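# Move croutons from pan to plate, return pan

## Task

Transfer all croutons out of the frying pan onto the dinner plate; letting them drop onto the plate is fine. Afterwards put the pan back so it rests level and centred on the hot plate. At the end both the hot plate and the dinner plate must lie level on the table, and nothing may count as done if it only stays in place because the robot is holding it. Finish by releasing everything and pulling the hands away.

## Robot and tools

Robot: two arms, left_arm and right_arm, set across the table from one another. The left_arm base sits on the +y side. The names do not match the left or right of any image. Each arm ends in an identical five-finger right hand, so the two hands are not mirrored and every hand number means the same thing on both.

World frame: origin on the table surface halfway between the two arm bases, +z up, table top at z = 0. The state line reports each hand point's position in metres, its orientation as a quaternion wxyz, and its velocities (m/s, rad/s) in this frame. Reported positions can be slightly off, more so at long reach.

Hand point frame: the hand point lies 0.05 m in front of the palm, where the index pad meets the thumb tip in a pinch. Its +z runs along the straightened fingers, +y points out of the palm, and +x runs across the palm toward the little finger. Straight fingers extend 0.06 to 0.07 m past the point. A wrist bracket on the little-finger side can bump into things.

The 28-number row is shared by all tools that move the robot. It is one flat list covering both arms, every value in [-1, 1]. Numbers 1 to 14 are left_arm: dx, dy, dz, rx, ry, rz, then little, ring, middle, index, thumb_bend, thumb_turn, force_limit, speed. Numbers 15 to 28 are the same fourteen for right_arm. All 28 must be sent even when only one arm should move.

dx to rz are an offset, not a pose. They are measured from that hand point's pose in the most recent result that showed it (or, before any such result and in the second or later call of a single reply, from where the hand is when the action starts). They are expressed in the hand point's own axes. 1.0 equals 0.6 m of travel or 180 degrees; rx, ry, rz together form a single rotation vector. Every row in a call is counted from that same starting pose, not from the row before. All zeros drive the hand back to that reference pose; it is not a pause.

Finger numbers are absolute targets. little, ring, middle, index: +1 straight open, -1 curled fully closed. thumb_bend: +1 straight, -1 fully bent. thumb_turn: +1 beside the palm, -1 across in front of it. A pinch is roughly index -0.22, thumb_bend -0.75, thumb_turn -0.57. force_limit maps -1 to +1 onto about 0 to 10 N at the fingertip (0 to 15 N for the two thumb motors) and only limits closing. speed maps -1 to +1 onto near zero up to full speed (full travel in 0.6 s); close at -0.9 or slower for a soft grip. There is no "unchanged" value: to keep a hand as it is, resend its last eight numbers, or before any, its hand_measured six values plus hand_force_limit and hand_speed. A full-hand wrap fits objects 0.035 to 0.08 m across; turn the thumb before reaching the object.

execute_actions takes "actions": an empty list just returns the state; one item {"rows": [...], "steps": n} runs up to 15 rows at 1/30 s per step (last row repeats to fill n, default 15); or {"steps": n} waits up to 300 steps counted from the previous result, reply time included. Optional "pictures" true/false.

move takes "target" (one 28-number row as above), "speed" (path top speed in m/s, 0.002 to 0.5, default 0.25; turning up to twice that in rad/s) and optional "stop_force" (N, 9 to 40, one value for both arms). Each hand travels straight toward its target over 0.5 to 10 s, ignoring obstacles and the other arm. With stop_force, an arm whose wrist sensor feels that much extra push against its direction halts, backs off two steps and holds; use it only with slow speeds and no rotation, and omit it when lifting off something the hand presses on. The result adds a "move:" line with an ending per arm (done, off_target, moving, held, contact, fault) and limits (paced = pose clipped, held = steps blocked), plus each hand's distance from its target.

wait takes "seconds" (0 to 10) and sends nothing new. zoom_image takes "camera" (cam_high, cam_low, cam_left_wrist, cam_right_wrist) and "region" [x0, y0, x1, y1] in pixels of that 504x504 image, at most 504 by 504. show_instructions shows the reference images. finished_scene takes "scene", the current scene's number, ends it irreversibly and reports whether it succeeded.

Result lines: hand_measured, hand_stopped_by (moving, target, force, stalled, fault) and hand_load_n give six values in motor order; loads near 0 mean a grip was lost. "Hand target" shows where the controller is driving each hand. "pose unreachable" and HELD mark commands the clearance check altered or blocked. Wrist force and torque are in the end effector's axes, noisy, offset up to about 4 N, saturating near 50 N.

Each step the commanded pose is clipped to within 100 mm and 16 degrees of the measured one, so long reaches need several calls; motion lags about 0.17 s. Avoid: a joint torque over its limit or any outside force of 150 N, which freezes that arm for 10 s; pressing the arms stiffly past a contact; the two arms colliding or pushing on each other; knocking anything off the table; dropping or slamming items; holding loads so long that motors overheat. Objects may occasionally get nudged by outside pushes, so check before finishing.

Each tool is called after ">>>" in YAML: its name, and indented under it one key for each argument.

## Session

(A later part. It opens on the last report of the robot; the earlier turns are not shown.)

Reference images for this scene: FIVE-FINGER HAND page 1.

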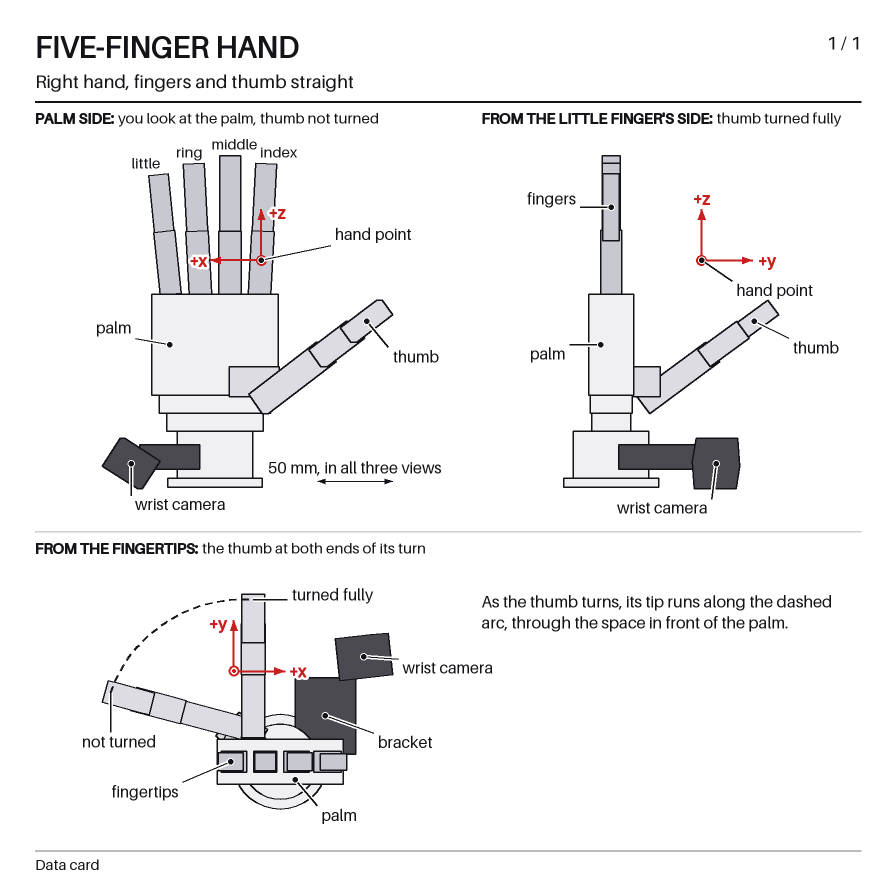

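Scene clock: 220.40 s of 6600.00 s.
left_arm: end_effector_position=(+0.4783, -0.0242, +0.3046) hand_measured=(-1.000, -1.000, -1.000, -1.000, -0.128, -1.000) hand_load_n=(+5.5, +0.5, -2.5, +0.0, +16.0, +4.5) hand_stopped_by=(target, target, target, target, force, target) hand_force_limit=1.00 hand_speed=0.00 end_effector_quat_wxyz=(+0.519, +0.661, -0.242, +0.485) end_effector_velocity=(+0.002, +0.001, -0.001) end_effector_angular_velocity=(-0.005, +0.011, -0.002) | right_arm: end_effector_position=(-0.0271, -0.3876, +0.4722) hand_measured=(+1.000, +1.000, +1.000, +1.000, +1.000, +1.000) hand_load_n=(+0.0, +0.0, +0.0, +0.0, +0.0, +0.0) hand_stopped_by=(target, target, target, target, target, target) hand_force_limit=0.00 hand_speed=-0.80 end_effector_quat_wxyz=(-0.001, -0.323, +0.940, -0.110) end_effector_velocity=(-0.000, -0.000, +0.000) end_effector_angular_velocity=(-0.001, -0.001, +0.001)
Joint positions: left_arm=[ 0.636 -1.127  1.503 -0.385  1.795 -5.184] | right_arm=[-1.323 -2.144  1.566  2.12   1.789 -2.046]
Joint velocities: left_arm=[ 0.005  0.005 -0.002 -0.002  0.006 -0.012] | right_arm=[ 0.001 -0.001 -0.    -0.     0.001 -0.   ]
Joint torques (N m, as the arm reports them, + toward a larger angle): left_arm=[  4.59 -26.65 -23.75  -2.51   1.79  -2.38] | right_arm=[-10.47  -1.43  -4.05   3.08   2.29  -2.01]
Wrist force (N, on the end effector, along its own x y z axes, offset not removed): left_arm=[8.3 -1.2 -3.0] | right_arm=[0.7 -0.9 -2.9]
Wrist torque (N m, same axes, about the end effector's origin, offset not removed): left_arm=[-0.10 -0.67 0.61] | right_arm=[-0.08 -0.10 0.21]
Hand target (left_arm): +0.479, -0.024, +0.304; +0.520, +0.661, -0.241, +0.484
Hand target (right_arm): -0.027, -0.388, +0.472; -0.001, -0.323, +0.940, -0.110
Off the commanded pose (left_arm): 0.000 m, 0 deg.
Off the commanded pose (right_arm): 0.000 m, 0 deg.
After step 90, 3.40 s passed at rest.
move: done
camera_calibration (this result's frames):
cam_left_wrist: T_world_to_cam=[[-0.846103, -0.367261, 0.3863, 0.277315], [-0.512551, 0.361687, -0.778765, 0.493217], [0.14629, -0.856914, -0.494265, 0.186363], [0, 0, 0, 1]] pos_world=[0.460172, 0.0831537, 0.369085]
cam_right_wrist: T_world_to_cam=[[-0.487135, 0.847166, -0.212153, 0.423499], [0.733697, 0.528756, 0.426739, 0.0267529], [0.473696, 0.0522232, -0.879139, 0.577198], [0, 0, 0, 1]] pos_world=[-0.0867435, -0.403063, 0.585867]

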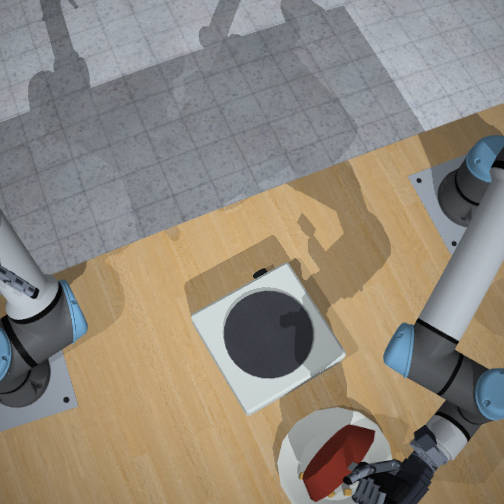

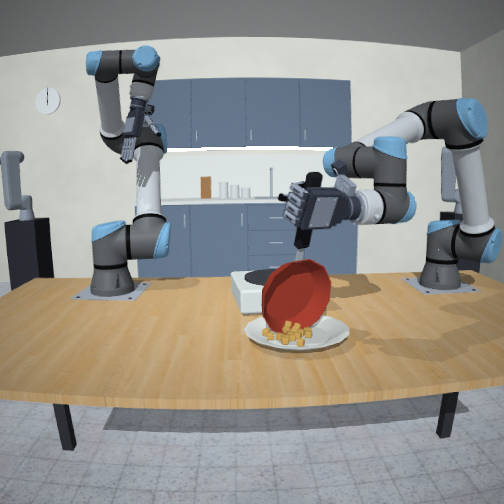

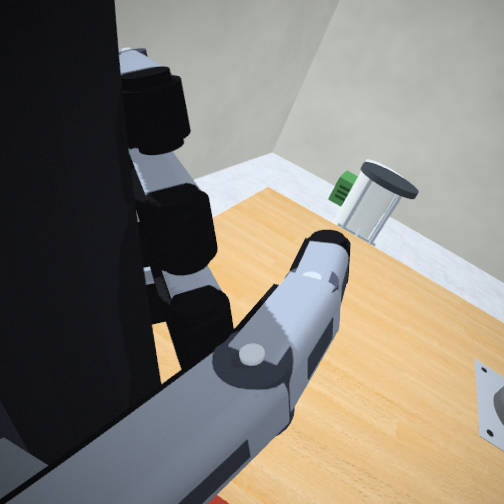

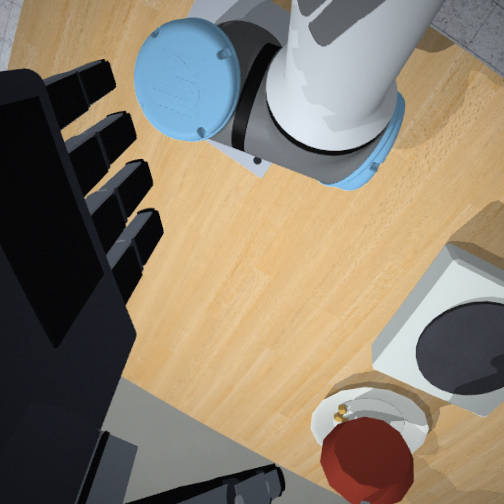

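>>> move:
  target: [0.035,0,0,0,0,-0.055,-1,-1,-1,-1,-0.9,-1,1,0,0,0,0,0,0,0,1,1,1,1,1,1,0,-0.8]
  speed: 0.04

>>> zoom_image:
  camera: "cam_low"
  region: [220,150,380,370]

Scene clock: 235.10 s of 6600.00 s.
left_arm: end_effector_position=(+0.4869, -0.0204, +0.3231) hand_measured=(-1.000, -1.000, -1.000, -1.000, -0.128, -1.000) hand_load_n=(+0.5, +3.0, -2.5, +0.0, +16.0, +5.5) hand_stopped_by=(target, target, target, target, force, target) hand_force_limit=1.00 hand_speed=0.00 end_effector_quat_wxyz=(+0.559, +0.679, -0.185, +0.439) end_effector_velocity=(-0.001, -0.001, +0.003) end_effector_angular_velocity=(-0.007, +0.013, -0.003) | right_arm: end_effector_position=(-0.0271, -0.3876, +0.4722) hand_measured=(+1.000, +1.000, +1.000, +1.000, +1.000, +1.000) hand_load_n=(+0.0, +0.0, +0.0, +0.0, +0.0, +0.0) hand_stopped_by=(target, target, target, target, target, target) hand_force_limit=0.00 hand_speed=-0.80 end_effector_quat_wxyz=(-0.001, -0.323, +0.940, -0.110) end_effector_velocity=(-0.000, -0.000, -0.000) end_effector_angular_velocity=(-0.001, +0.001, +0.000)
Joint positions: left_arm=[ 0.651 -1.125  1.48  -0.365  1.81  -5.355] | right_arm=[-1.323 -2.144  1.566  2.12   1.789 -2.046]
Joint velocities: left_arm=[-0.    -0.001 -0.003  0.002  0.003 -0.015] | right_arm=[0.001 0.    0.    0.    0.001 0.001]
Joint torques (N m, as the arm reports them, + toward a larger angle): left_arm=[  7.07 -34.98 -29.48  -1.29   1.58  -2.87] | right_arm=[-10.85  -1.24  -4.27   3.03   2.26  -1.97]
Wrist force (N, on the end effector, along its own x y z axes, offset not removed): left_arm=[-4.3 -4.6 -0.8] | right_arm=[1.7 -0.3 0.1]
Wrist torque (N m, same axes, about the end effector's origin, offset not removed): left_arm=[-0.40 0.31 0.32] | right_arm=[-0.25 0.00 0.12]
Hand target (left_arm): +0.487, -0.020, +0.323; +0.559, +0.680, -0.184, +0.438
Hand target (right_arm): -0.027, -0.388, +0.472; -0.001, -0.323, +0.940, -0.110
Off the commanded pose (left_arm): 0.000 m, 0 deg.
Off the commanded pose (right_arm): 0.000 m, 0 deg.
After step 90, 9.30 s passed at rest.
move: done
camera_calibration (this result's frames):
cam_left_wrist: T_world_to_cam=[[-0.773824, -0.335239, 0.537411, 0.195449], [-0.629486, 0.312858, -0.711243, 0.544775], [0.0703033, -0.88867, -0.453126, 0.220604], [0, 0, 0, 1]] pos_world=[0.478663, 0.091129, 0.382392]
cam_right_wrist: T_world_to_cam=[[-0.487135, 0.847166, -0.212153, 0.423499], [0.733697, 0.528756, 0.426739, 0.0267529], [0.473696, 0.0522234, -0.879139, 0.577198], [0, 0, 0, 1]] pos_world=[-0.0867436, -0.403063, 0.585867]

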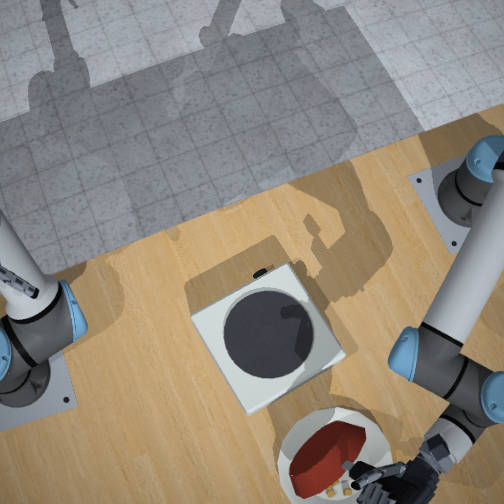

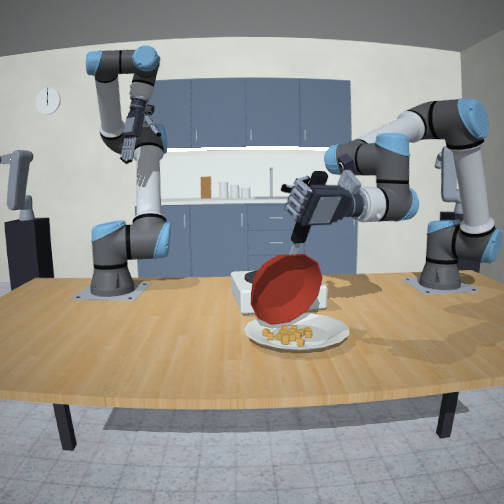

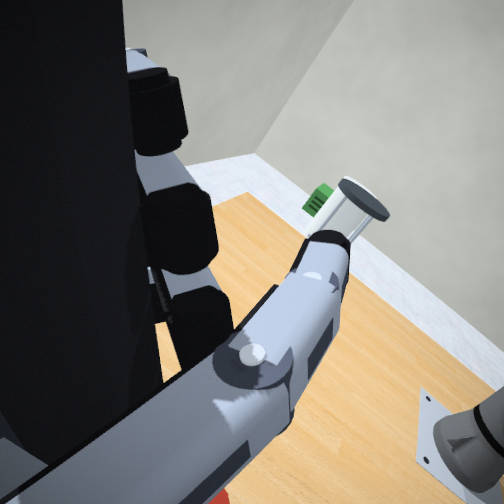

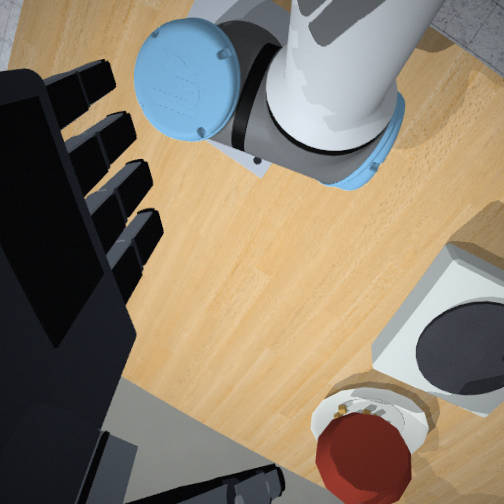

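Region (220, 150, 380, 370) of cam_low's 504x504 image, scaled by 2.291, with more detail than that image has; it fills the left 367 columns of this view, and the rest is white.

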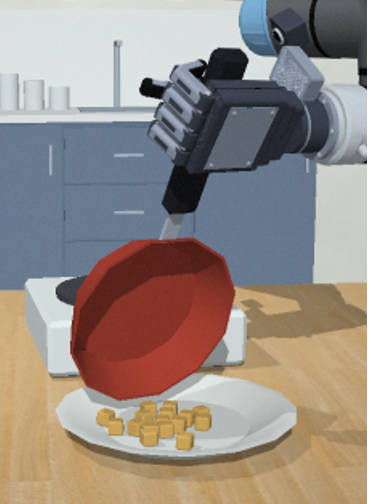

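>>> move:
  target: [-0.013,0.131,-0.130,-0.0357,-0.0265,0,-1,-1,-1,-1,-0.9,-1,1,0,0,0,0,0,0,0,1,1,1,1,1,1,0,-0.8]
  speed: 0.06

>>> zoom_image:
  camera: "cam_low"
  region: [200,130,400,370]

Scene clock: 264.50 s of 6600.00 s.
left_arm: end_effector_position=(+0.3942, +0.0252, +0.3629) hand_measured=(-1.000, -1.000, -1.000, -1.000, -0.128, -1.000) hand_load_n=(+0.5, +3.0, -2.5, +0.0, +16.0, +5.5) hand_stopped_by=(target, target, target, target, force, target) hand_force_limit=1.00 hand_speed=0.00 end_effector_quat_wxyz=(+0.588, +0.665, -0.232, +0.399) end_effector_velocity=(-0.002, +0.001, +0.000) end_effector_angular_velocity=(+0.001, +0.001, -0.003) | right_arm: end_effector_position=(-0.0271, -0.3876, +0.4722) hand_measured=(+1.000, +1.000, +1.000, +1.000, +1.000, +1.000) hand_load_n=(+0.0, +0.0, +0.0, +0.0, +0.0, +0.0) hand_stopped_by=(target, target, target, target, target, target) hand_force_limit=0.00 hand_speed=-0.80 end_effector_quat_wxyz=(-0.001, -0.323, +0.940, -0.110) end_effector_velocity=(-0.000, -0.000, -0.000) end_effector_angular_velocity=(+0.000, -0.000, +0.000)
Joint positions: left_arm=[ 0.616 -1.327  1.653 -0.336  1.914 -5.354] | right_arm=[-1.323 -2.144  1.566  2.12   1.789 -2.046]
Joint velocities: left_arm=[-0.001 -0.004  0.003  0.002  0.002 -0.   ] | right_arm=[-0.    -0.001  0.     0.     0.    -0.   ]
Joint torques (N m, as the arm reports them, + toward a larger angle): left_arm=[ -7.13 -40.7  -14.59  -1.06   1.5    1.15] | right_arm=[-9.31 -1.5  -3.9   2.99  2.2  -2.19]
Wrist force (N, on the end effector, along its own x y z axes, offset not removed): left_arm=[-3.1 -5.1 -1.8] | right_arm=[3.4 -0.6 -0.2]
Wrist torque (N m, same axes, about the end effector's origin, offset not removed): left_arm=[-0.45 0.18 0.34] | right_arm=[-0.13 -0.50 0.23]
Hand target (left_arm): +0.394, +0.025, +0.363; +0.588, +0.665, -0.232, +0.399
Hand target (right_arm): -0.027, -0.388, +0.472; -0.001, -0.323, +0.940, -0.110
Off the commanded pose (left_arm): 0.000 m, 0 deg.
Off the commanded pose (right_arm): 0.000 m, 0 deg.
After step 90, 24.07 s passed at rest.
move: done
camera_calibration (this result's frames):
cam_left_wrist: T_world_to_cam=[[-0.813505, -0.224734, 0.536381, 0.130808], [-0.579116, 0.397493, -0.711776, 0.478661], [-0.0532481, -0.88966, -0.453509, 0.334518], [0, 0, 0, 1]] pos_world=[0.401425, 0.136739, 0.422243]
cam_right_wrist: T_world_to_cam=[[-0.487135, 0.847166, -0.212153, 0.423499], [0.733697, 0.528756, 0.426739, 0.026753], [0.473696, 0.0522232, -0.879139, 0.577198], [0, 0, 0, 1]] pos_world=[-0.0867435, -0.403063, 0.585867]

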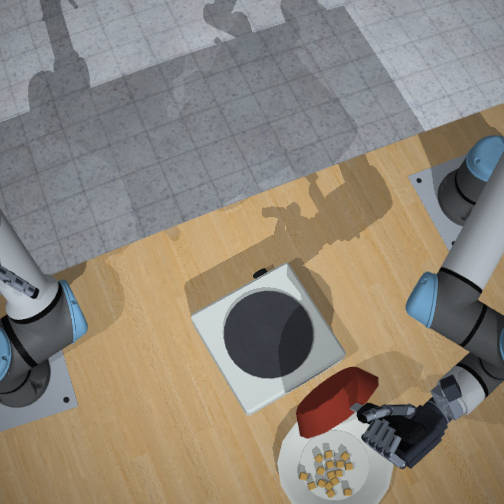

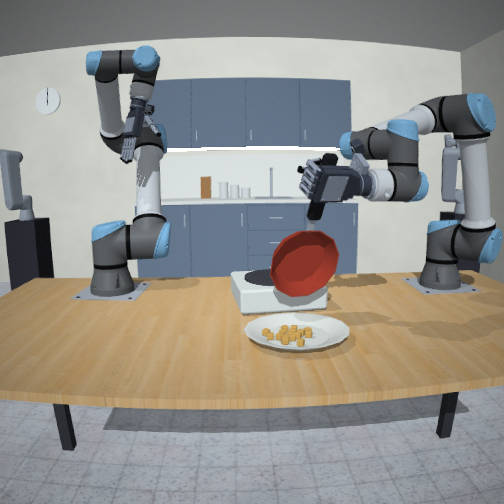

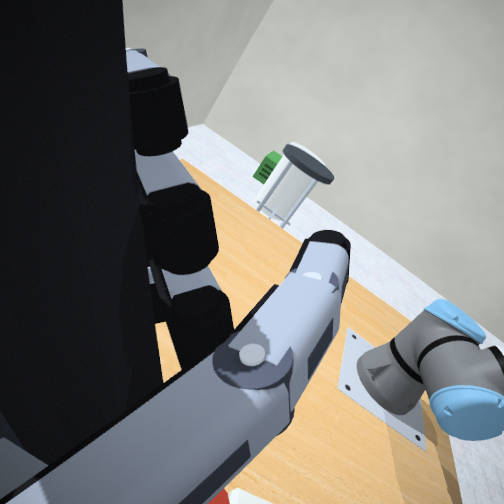

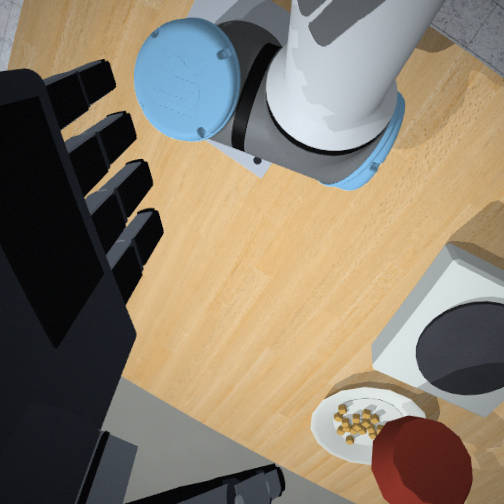

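Region (200, 130, 400, 370) of cam_low's 504x504 image, scaled by 2.100, with more detail than that image has.

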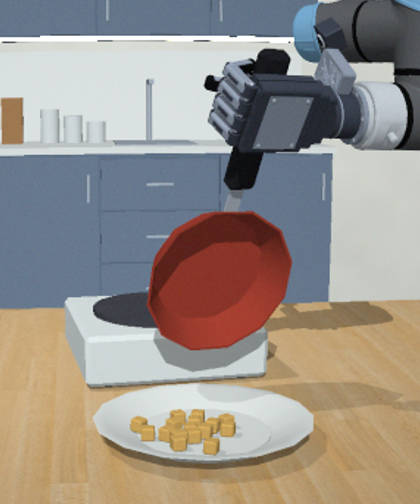

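>>> move:
  target: [0.067,0.050,0.001,0,0,0,-1,-1,-1,-1,-0.9,-1,1,0,0,0,0,0,0,0,1,1,1,1,1,1,0,-0.8]
  speed: 0.06

>>> move:
  target: [-0.060,0.0805,0,0,0,0,-1,-1,-1,-1,-0.9,-1,1,0,0,0,0,0,0,0,1,1,1,1,1,1,0,-0.8]
  speed: 0.06

>>> zoom_image:
  camera: "cam_low"
  region: [200,130,400,370]

Scene clock: 290.60 s of 6600.00 s.
left_arm: end_effector_position=(+0.3940, +0.0250, +0.4128) hand_measured=(-1.000, -1.000, -1.000, -1.000, -0.128, -1.000) hand_load_n=(+0.5, +3.0, -2.5, +0.0, +16.0, +5.5) hand_stopped_by=(target, target, target, target, force, target) hand_force_limit=1.00 hand_speed=0.00 end_effector_quat_wxyz=(+0.588, +0.665, -0.232, +0.399) end_effector_velocity=(+0.000, +0.000, +0.003) end_effector_angular_velocity=(-0.000, -0.000, +0.001) | right_arm: end_effector_position=(-0.0271, -0.3876, +0.4722) hand_measured=(+1.000, +1.000, +1.000, +1.000, +1.000, +1.000) hand_load_n=(+0.0, +0.0, +0.0, +0.0, +0.0, +0.0) hand_stopped_by=(target, target, target, target, target, target) hand_force_limit=0.00 hand_speed=-0.80 end_effector_quat_wxyz=(-0.001, -0.323, +0.940, -0.110) end_effector_velocity=(+0.000, +0.000, +0.000) end_effector_angular_velocity=(+0.001, +0.001, -0.001)
Joint positions: left_arm=[ 0.615 -1.358  1.56  -0.212  1.914 -5.355] | right_arm=[-1.323 -2.144  1.566  2.12   1.789 -2.046]
Joint velocities: left_arm=[-0.    -0.003 -0.005  0.007 -0.001  0.   ] | right_arm=[ 0.     0.001  0.     0.001 -0.001  0.002]
Joint torques (N m, as the arm reports them, + toward a larger angle): left_arm=[ -5.7  -38.15 -30.56  -1.08  -0.22   0.96] | right_arm=[-10.39  -1.41  -4.01   2.85   2.3   -2.05]
Wrist force (N, on the end effector, along its own x y z axes, offset not removed): left_arm=[-2.5 -4.5 -1.6] | right_arm=[2.5 0.0 -2.1]
Wrist torque (N m, same axes, about the end effector's origin, offset not removed): left_arm=[-0.37 0.05 0.44] | right_arm=[-0.09 -0.25 0.19]
Hand target (left_arm): +0.394, +0.025, +0.413; +0.588, +0.665, -0.232, +0.399
Hand target (right_arm): -0.027, -0.388, +0.472; -0.001, -0.323, +0.940, -0.110
Off the commanded pose (left_arm): 0.000 m, 0 deg.
Off the commanded pose (right_arm): 0.000 m, 0 deg.
After step 90, 21.80 s passed at rest.
move: done
camera_calibration (this result's frames):
cam_left_wrist: T_world_to_cam=[[-0.813372, -0.224728, 0.536584, 0.103749], [-0.579299, 0.39736, -0.711701, 0.514181], [-0.0532776, -0.88972, -0.453386, 0.356974], [0, 0, 0, 1]] pos_world=[0.401269, 0.136608, 0.47212]
cam_right_wrist: T_world_to_cam=[[-0.487135, 0.847166, -0.212153, 0.423499], [0.733697, 0.528755, 0.426739, 0.0267528], [0.473696, 0.0522231, -0.879139, 0.577198], [0, 0, 0, 1]] pos_world=[-0.0867436, -0.403063, 0.585867]

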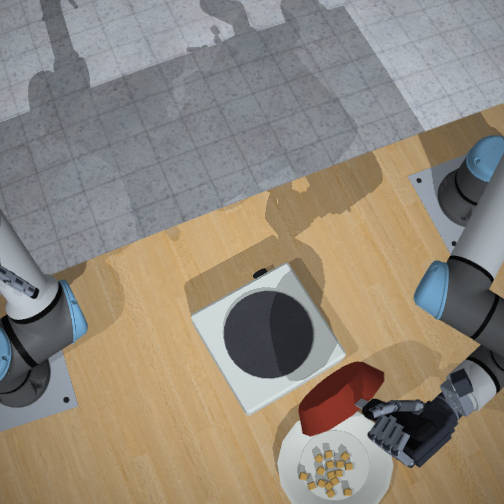

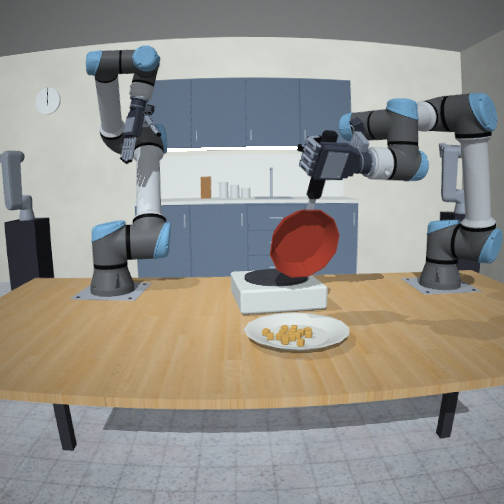

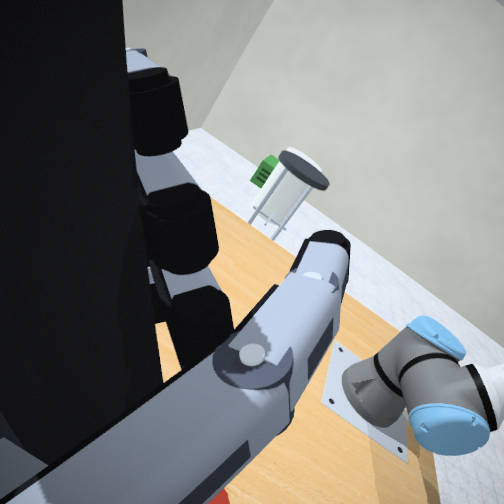

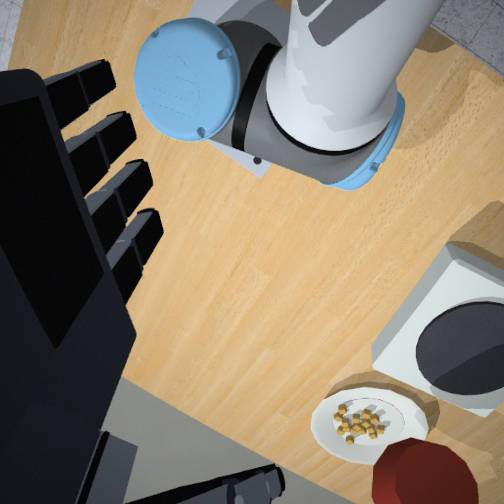

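Scene clock: 292.07 s of 6600.00 s.
left_arm: end_effector_position=(+0.3361, +0.0095, +0.4126) hand_measured=(-1.000, -1.000, -1.000, -1.000, -0.128, -1.000) hand_load_n=(+0.5, +3.0, -2.5, +0.0, +16.0, +5.5) hand_stopped_by=(target, target, target, target, force, target) hand_force_limit=1.00 hand_speed=0.00 end_effector_quat_wxyz=(+0.588, +0.665, -0.232, +0.399) end_effector_velocity=(-0.002, -0.000, +0.000) end_effector_angular_velocity=(-0.001, -0.001, +0.003) | right_arm: end_effector_position=(-0.0271, -0.3876, +0.4722) hand_measured=(+1.000, +1.000, +1.000, +1.000, +1.000, +1.000) hand_load_n=(+0.0, +0.0, +0.0, +0.0, +0.0, +0.0) hand_stopped_by=(target, target, target, target, target, target) hand_force_limit=0.00 hand_speed=-0.80 end_effector_quat_wxyz=(-0.001, -0.323, +0.940, -0.110) end_effector_velocity=(-0.000, -0.000, +0.000) end_effector_angular_velocity=(+0.000, -0.002, +0.000)
Joint positions: left_arm=[ 0.489 -1.434  1.652 -0.226  1.788 -5.353] | right_arm=[-1.323 -2.144  1.566  2.12   1.789 -2.046]
Joint velocities: left_arm=[-0.005 -0.003  0.004 -0.001 -0.007  0.   ] | right_arm=[-0.    -0.001 -0.001 -0.     0.    -0.   ]
Joint torques (N m, as the arm reports them, + toward a larger angle): left_arm=[ -7.1  -36.86 -16.08  -4.59  -1.87   1.21] | right_arm=[-8.96 -0.78 -4.35  2.93  2.34 -1.9 ]
Wrist force (N, on the end effector, along its own x y z axes, offset not removed): left_arm=[-4.5 -4.8 -1.4] | right_arm=[-0.7 -1.6 0.4]
Wrist torque (N m, same axes, about the end effector's origin, offset not removed): left_arm=[-0.45 0.38 0.23] | right_arm=[-0.25 0.13 -0.14]
Hand target (left_arm): +0.336, +0.009, +0.413; +0.588, +0.665, -0.232, +0.399
Hand target (right_arm): -0.027, -0.388, +0.472; -0.001, -0.323, +0.940, -0.110
Off the commanded pose (left_arm): 0.000 m, 0 deg.
Off the commanded pose (right_arm): 0.000 m, 0 deg.
move: done
camera_calibration (this result's frames):
cam_left_wrist: T_world_to_cam=[[-0.813373, -0.224677, 0.536605, 0.0532573], [-0.579291, 0.397403, -0.711683, 0.486703], [-0.0533496, -0.889714, -0.453391, 0.340016], [0, 0, 0, 1]] pos_world=[0.3434, 0.121065, 0.47196]
cam_right_wrist: T_world_to_cam=[[-0.487135, 0.847166, -0.212154, 0.423499], [0.733697, 0.528756, 0.426739, 0.0267528], [0.473696, 0.052223, -0.879139, 0.577198], [0, 0, 0, 1]] pos_world=[-0.0867435, -0.403063, 0.585867]

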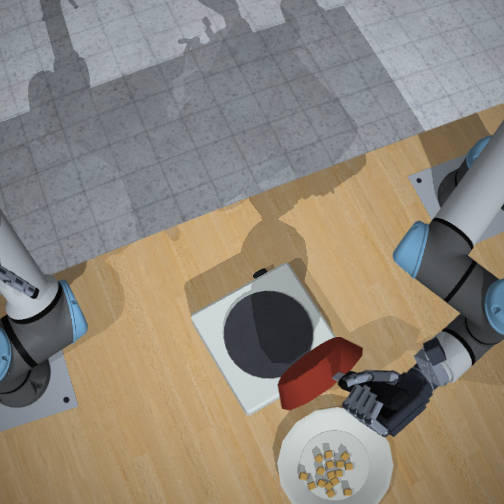

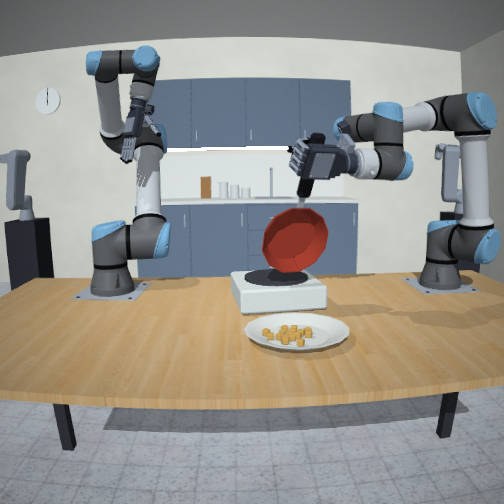

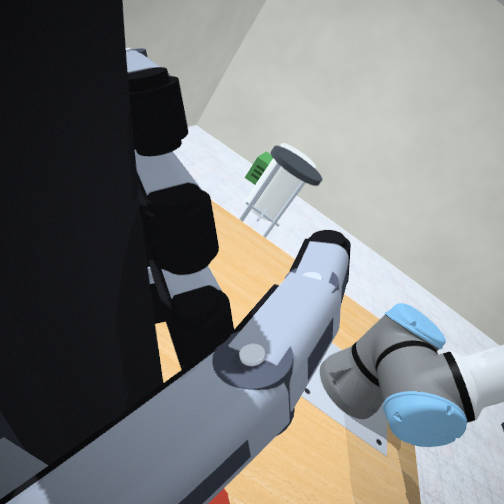

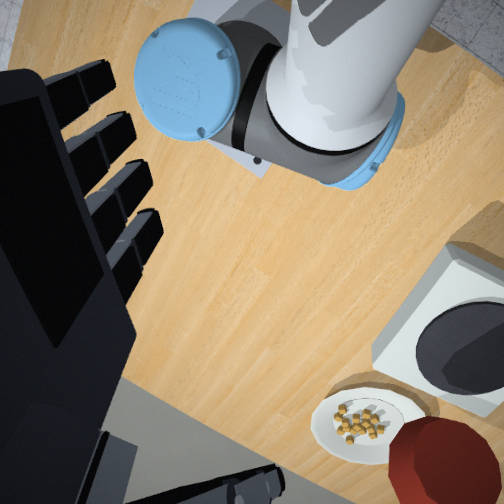

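Region (200, 130, 400, 370) of cam_low's 504x504 image, scaled by 2.100, with more detail than that image has.

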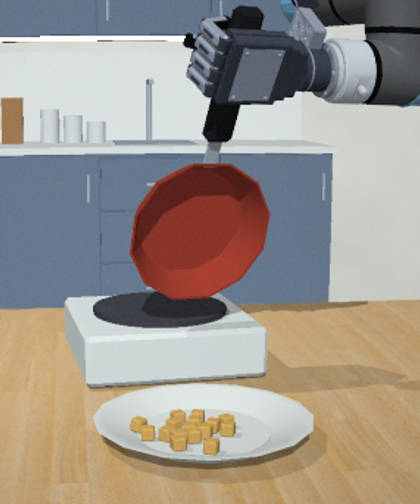

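>>> move:
  target: [-0.073,0.0425,0,0,0,0,-1,-1,-1,-1,-0.9,-1,1,0,0,0,0,0,0,0,1,1,1,1,1,1,0,-0.8]
  speed: 0.05

>>> zoom_image:
  camera: "cam_low"
  region: [200,130,400,370]

Scene clock: 303.40 s of 6600.00 s.
left_arm: end_effector_position=(+0.2915, -0.0027, +0.3928) hand_measured=(-1.000, -1.000, -1.000, -1.000, -0.128, -1.000) hand_load_n=(+0.5, +3.0, -2.5, +0.0, +16.0, +5.5) hand_stopped_by=(target, target, target, target, force, target) hand_force_limit=1.00 hand_speed=0.00 end_effector_quat_wxyz=(+0.588, +0.665, -0.232, +0.399) end_effector_velocity=(-0.003, -0.001, +0.000) end_effector_angular_velocity=(-0.002, -0.002, -0.001) | right_arm: end_effector_position=(-0.0271, -0.3876, +0.4722) hand_measured=(+1.000, +1.000, +1.000, +1.000, +1.000, +1.000) hand_load_n=(+0.0, +0.0, +0.0, +0.0, +0.0, +0.0) hand_stopped_by=(target, target, target, target, target, target) hand_force_limit=0.00 hand_speed=-0.80 end_effector_quat_wxyz=(-0.001, -0.323, +0.940, -0.110) end_effector_velocity=(-0.000, -0.000, +0.000) end_effector_angular_velocity=(-0.001, -0.001, -0.000)
Joint positions: left_arm=[ 0.383 -1.472  1.747 -0.283  1.682 -5.352] | right_arm=[-1.323 -2.144  1.566  2.12   1.789 -2.046]
Joint velocities: left_arm=[-0.006 -0.003  0.004 -0.003 -0.005  0.001] | right_arm=[-0.    -0.001 -0.     0.     0.002 -0.   ]
Joint torques (N m, as the arm reports them, + toward a larger angle): left_arm=[ -7.01 -33.25 -16.36  -4.85  -1.7    1.1 ] | right_arm=[-9.5  -0.34 -3.36  3.3   2.22 -1.89]
Wrist force (N, on the end effector, along its own x y z axes, offset not removed): left_arm=[-3.7 -3.5 -2.1] | right_arm=[-1.4 -1.9 -3.6]
Wrist torque (N m, same axes, about the end effector's origin, offset not removed): left_arm=[-0.16 0.26 0.35] | right_arm=[-0.30 0.53 -0.03]
Hand target (left_arm): +0.291, -0.003, +0.393; +0.588, +0.665, -0.232, +0.399
Hand target (right_arm): -0.027, -0.388, +0.472; -0.001, -0.323, +0.940, -0.110
Off the commanded pose (left_arm): 0.000 m, 0 deg.
Off the commanded pose (right_arm): 0.000 m, 0 deg.
After step 90, 6.90 s passed at rest.
move: done
camera_calibration (this result's frames):
cam_left_wrist: T_world_to_cam=[[-0.813376, -0.224639, 0.536617, 0.0248846], [-0.579281, 0.397462, -0.711658, 0.451537], [-0.0534184, -0.889697, -0.453415, 0.317813], [0, 0, 0, 1]] pos_world=[0.298785, 0.108878, 0.452088]
cam_right_wrist: T_world_to_cam=[[-0.487135, 0.847166, -0.212154, 0.423499], [0.733697, 0.528756, 0.426739, 0.026753], [0.473696, 0.052223, -0.879139, 0.577198], [0, 0, 0, 1]] pos_world=[-0.0867435, -0.403063, 0.585867]

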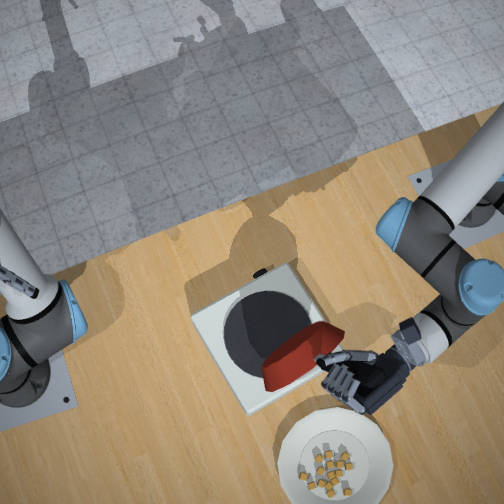

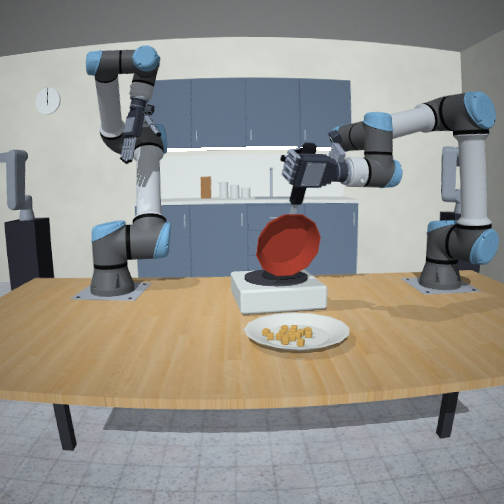

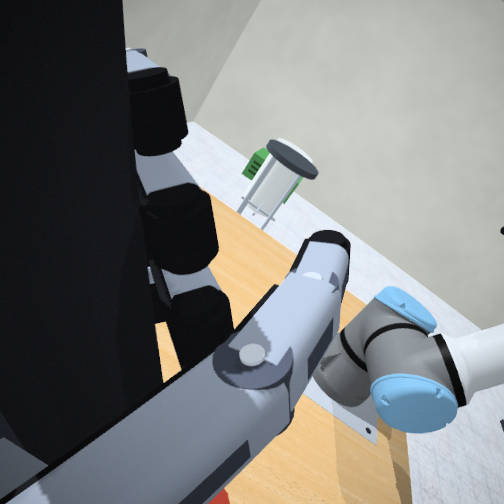

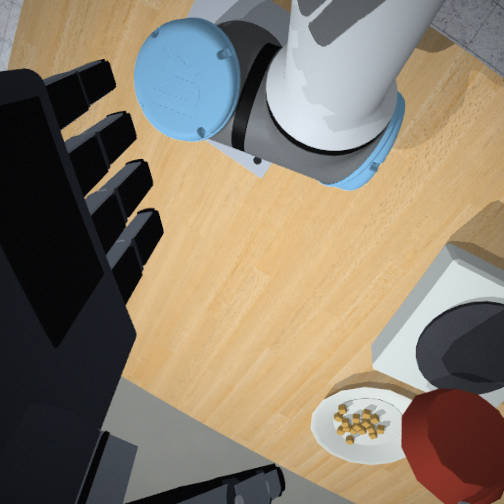

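Region (200, 130, 400, 370) of cam_low's 504x504 image, scaled by 2.100, with more detail than that image has.

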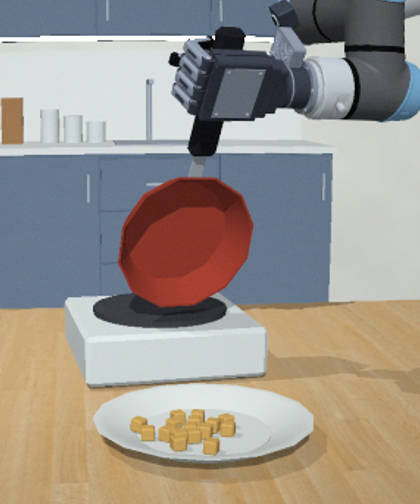

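>>> move:
  target: [-0.02,-0.015,0,0,0,0,-1,-1,-1,-1,-0.9,-1,1,0,0,0,0,0,0,0,1,1,1,1,1,1,0,-0.8]
  speed: 0.015
  stop_force: 9

>>> zoom_image:
  camera: "cam_low"
  region: [200,130,400,370]

Scene clock: 308.93 s of 6600.00 s.
left_arm: end_effector_position=(+0.2916, -0.0028, +0.3782) hand_measured=(-1.000, -1.000, -1.000, -1.000, -0.128, -1.000) hand_load_n=(+0.5, +3.0, -2.5, +0.0, +16.0, +5.5) hand_stopped_by=(target, target, target, target, force, target) hand_force_limit=1.00 hand_speed=0.00 end_effector_quat_wxyz=(+0.588, +0.665, -0.232, +0.399) end_effector_velocity=(-0.001, -0.001, -0.002) end_effector_angular_velocity=(-0.001, +0.002, -0.002) | right_arm: end_effector_position=(-0.0271, -0.3876, +0.4722) hand_measured=(+1.000, +1.000, +1.000, +1.000, +1.000, +1.000) hand_load_n=(+0.0, +0.0, +0.0, +0.0, +0.0, +0.0) hand_stopped_by=(target, target, target, target, target, target) hand_force_limit=0.00 hand_speed=-0.80 end_effector_quat_wxyz=(-0.001, -0.323, +0.940, -0.110) end_effector_velocity=(-0.000, +0.000, -0.000) end_effector_angular_velocity=(+0.000, +0.000, +0.002)
Joint positions: left_arm=[ 0.383 -1.462  1.774 -0.321  1.682 -5.352] | right_arm=[-1.323 -2.144  1.566  2.12   1.789 -2.046]
Joint velocities: left_arm=[-0.002  0.002  0.005 -0.008 -0.    -0.003] | right_arm=[ 0.    -0.     0.    -0.    -0.    -0.002]
Joint torques (N m, as the arm reports them, + toward a larger angle): left_arm=[  7.23 -22.09 -16.93  -4.89   1.65   0.47] | right_arm=[-10.8    0.25  -3.58   3.     1.97  -1.99]
Wrist force (N, on the end effector, along its own x y z axes, offset not removed): left_arm=[-3.9 -3.3 -1.8] | right_arm=[0.6 -1.5 -6.8]
Wrist torque (N m, same axes, about the end effector's origin, offset not removed): left_arm=[-0.13 0.24 0.34] | right_arm=[0.29 0.23 0.12]
Hand target (left_arm): +0.292, -0.003, +0.378; +0.588, +0.665, -0.232, +0.399
Hand target (right_arm): -0.027, -0.388, +0.472; -0.001, -0.323, +0.940, -0.110
Off the commanded pose (left_arm): 0.000 m, 0 deg.
Off the commanded pose (right_arm): 0.000 m, 0 deg.
After step 90, 1.30 s passed at rest.
move: done
camera_calibration (this result's frames):
cam_left_wrist: T_world_to_cam=[[-0.813371, -0.224653, 0.536618, 0.0327872], [-0.579287, 0.397484, -0.711641, 0.441245], [-0.0534251, -0.889684, -0.45344, 0.311094], [0, 0, 0, 1]] pos_world=[0.298896, 0.108753, 0.437477]
cam_right_wrist: T_world_to_cam=[[-0.487136, 0.847166, -0.212153, 0.423499], [0.733697, 0.528756, 0.426739, 0.0267532], [0.473696, 0.0522232, -0.879139, 0.577198], [0, 0, 0, 1]] pos_world=[-0.0867436, -0.403063, 0.585867]

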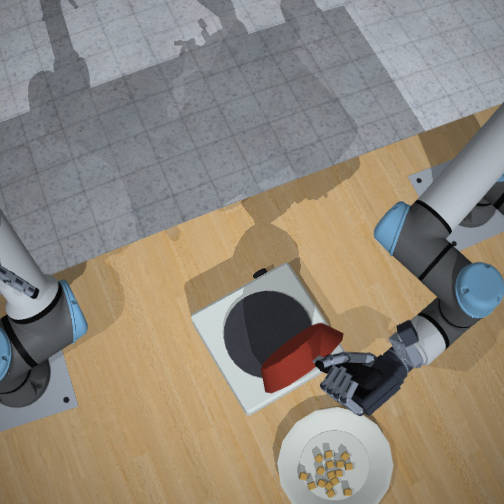

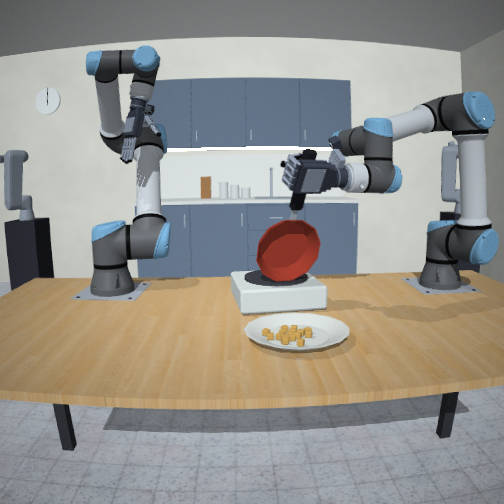

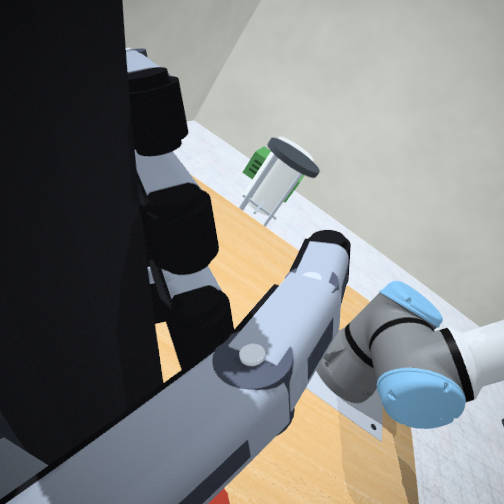

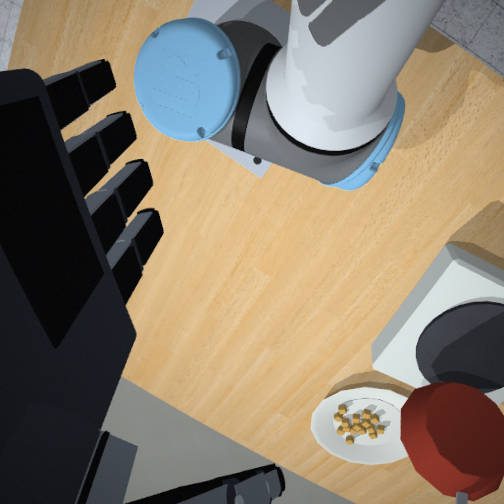

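Region (200, 130, 400, 370) of cam_low's 504x504 image, scaled by 2.100, with more detail than that image has.

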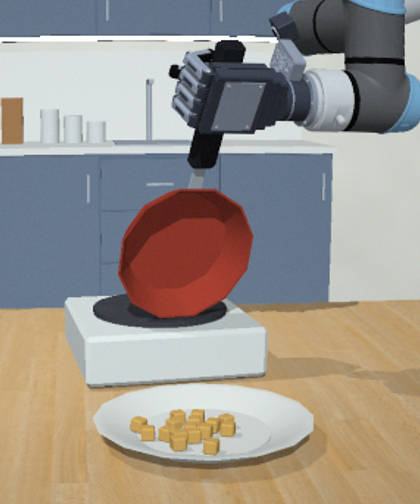

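>>> move:
  target: [-0.016,-0.012,0,0,0,0,-1,-1,-1,-1,-0.9,-1,1,0,0,0,0,0,0,0,1,1,1,1,1,1,0,-0.8]
  speed: 0.015
  stop_force: 9

>>> zoom_image:
  camera: "cam_low"
  region: [220,200,360,330]

Scene clock: 313.33 s of 6600.00 s.
left_arm: end_effector_position=(+0.2917, -0.0028, +0.3762) hand_measured=(-1.000, -1.000, -1.000, -1.000, -0.128, -1.000) hand_load_n=(+0.5, +3.0, -2.5, +0.0, +16.0, +5.0) hand_stopped_by=(target, target, target, target, force, target) hand_force_limit=1.00 hand_speed=0.00 end_effector_quat_wxyz=(+0.588, +0.665, -0.232, +0.399) end_effector_velocity=(+0.000, +0.000, +0.003) end_effector_angular_velocity=(-0.001, -0.002, +0.001) | right_arm: end_effector_position=(-0.0271, -0.3876, +0.4722) hand_measured=(+1.000, +1.000, +1.000, +1.000, +1.000, +1.000) hand_load_n=(+0.0, +0.0, +0.0, +0.0, +0.0, +0.0) hand_stopped_by=(target, target, target, target, target, target) hand_force_limit=0.00 hand_speed=-0.80 end_effector_quat_wxyz=(-0.001, -0.323, +0.940, -0.110) end_effector_velocity=(-0.000, +0.000, -0.000) end_effector_angular_velocity=(+0.001, -0.000, -0.001)
Joint positions: left_arm=[ 0.384 -1.46   1.777 -0.326  1.682 -5.352] | right_arm=[-1.323 -2.144  1.566  2.12   1.789 -2.046]
Joint velocities: left_arm=[ 0.001 -0.003 -0.005  0.006 -0.     0.001] | right_arm=[-0.    -0.001  0.001  0.    -0.001  0.001]
Joint torques (N m, as the arm reports them, + toward a larger angle): left_arm=[  4.22 -34.6  -30.55  -1.23   1.53   0.72] | right_arm=[-10.76   0.56  -4.44   3.12   2.26  -1.85]
Wrist force (N, on the end effector, along its own x y z axes, offset not removed): left_arm=[-4.4 -2.7 -0.8] | right_arm=[-0.2 0.3 -4.4]
Wrist torque (N m, same axes, about the end effector's origin, offset not removed): left_arm=[-0.16 0.24 0.36] | right_arm=[0.31 0.37 -0.10]
Hand target (left_arm): +0.292, -0.003, +0.377; +0.588, +0.665, -0.232, +0.399
Hand target (right_arm): -0.027, -0.388, +0.472; -0.001, -0.323, +0.940, -0.110
Off the commanded pose (left_arm): 0.010 m, 0 deg.
Off the commanded pose (right_arm): 0.000 m, 0 deg.
After step 90, 0.90 s passed at rest.
move: contact (left_arm)
camera_calibration (this result's frames):
cam_left_wrist: T_world_to_cam=[[-0.813337, -0.224743, 0.536631, 0.0338332], [-0.579333, 0.397579, -0.711551, 0.439897], [-0.0534371, -0.889619, -0.453566, 0.310262], [0, 0, 0, 1]] pos_world=[0.298944, 0.108725, 0.435578]
cam_right_wrist: T_world_to_cam=[[-0.487135, 0.847166, -0.212153, 0.423499], [0.733697, 0.528756, 0.426739, 0.0267529], [0.473696, 0.0522231, -0.879139, 0.577198], [0, 0, 0, 1]] pos_world=[-0.0867435, -0.403063, 0.585867]

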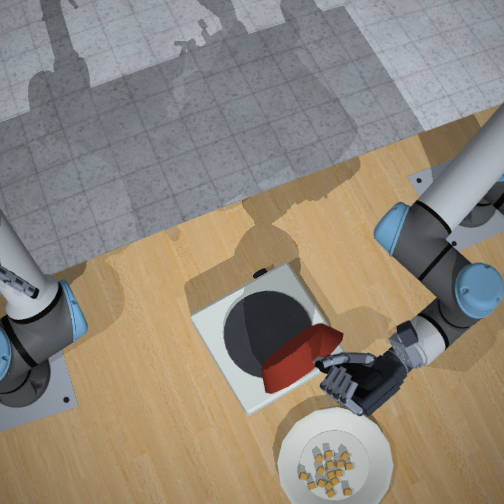

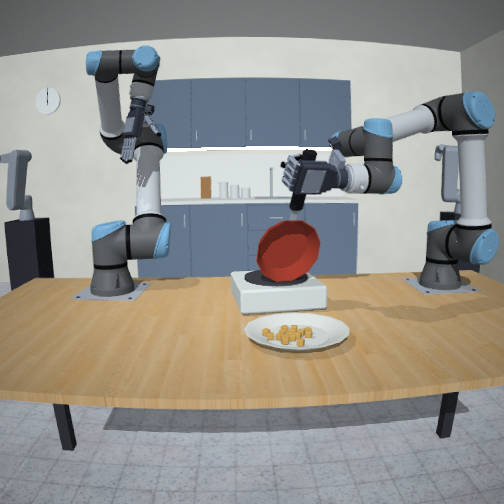

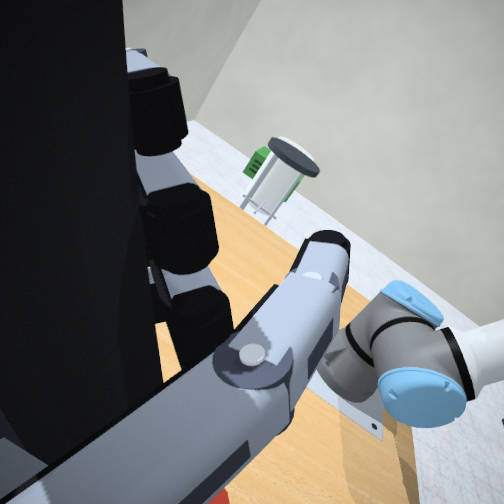

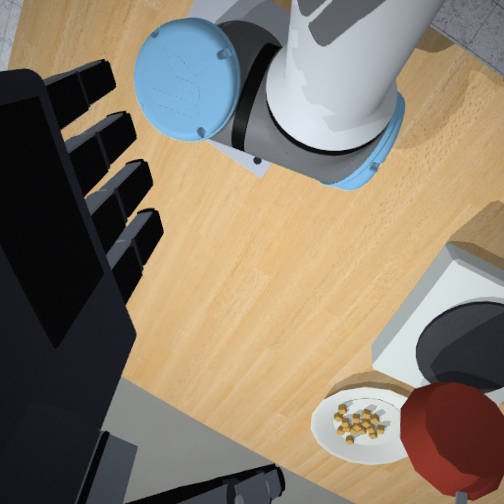

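Region (220, 200, 360, 330) of cam_low's 504x504 image, scaled by 3.600, with more detail than that image has; it fills the top 468 rows of this view, and the rest is white.

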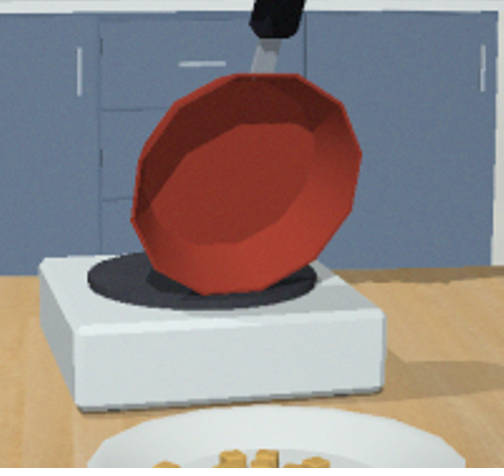

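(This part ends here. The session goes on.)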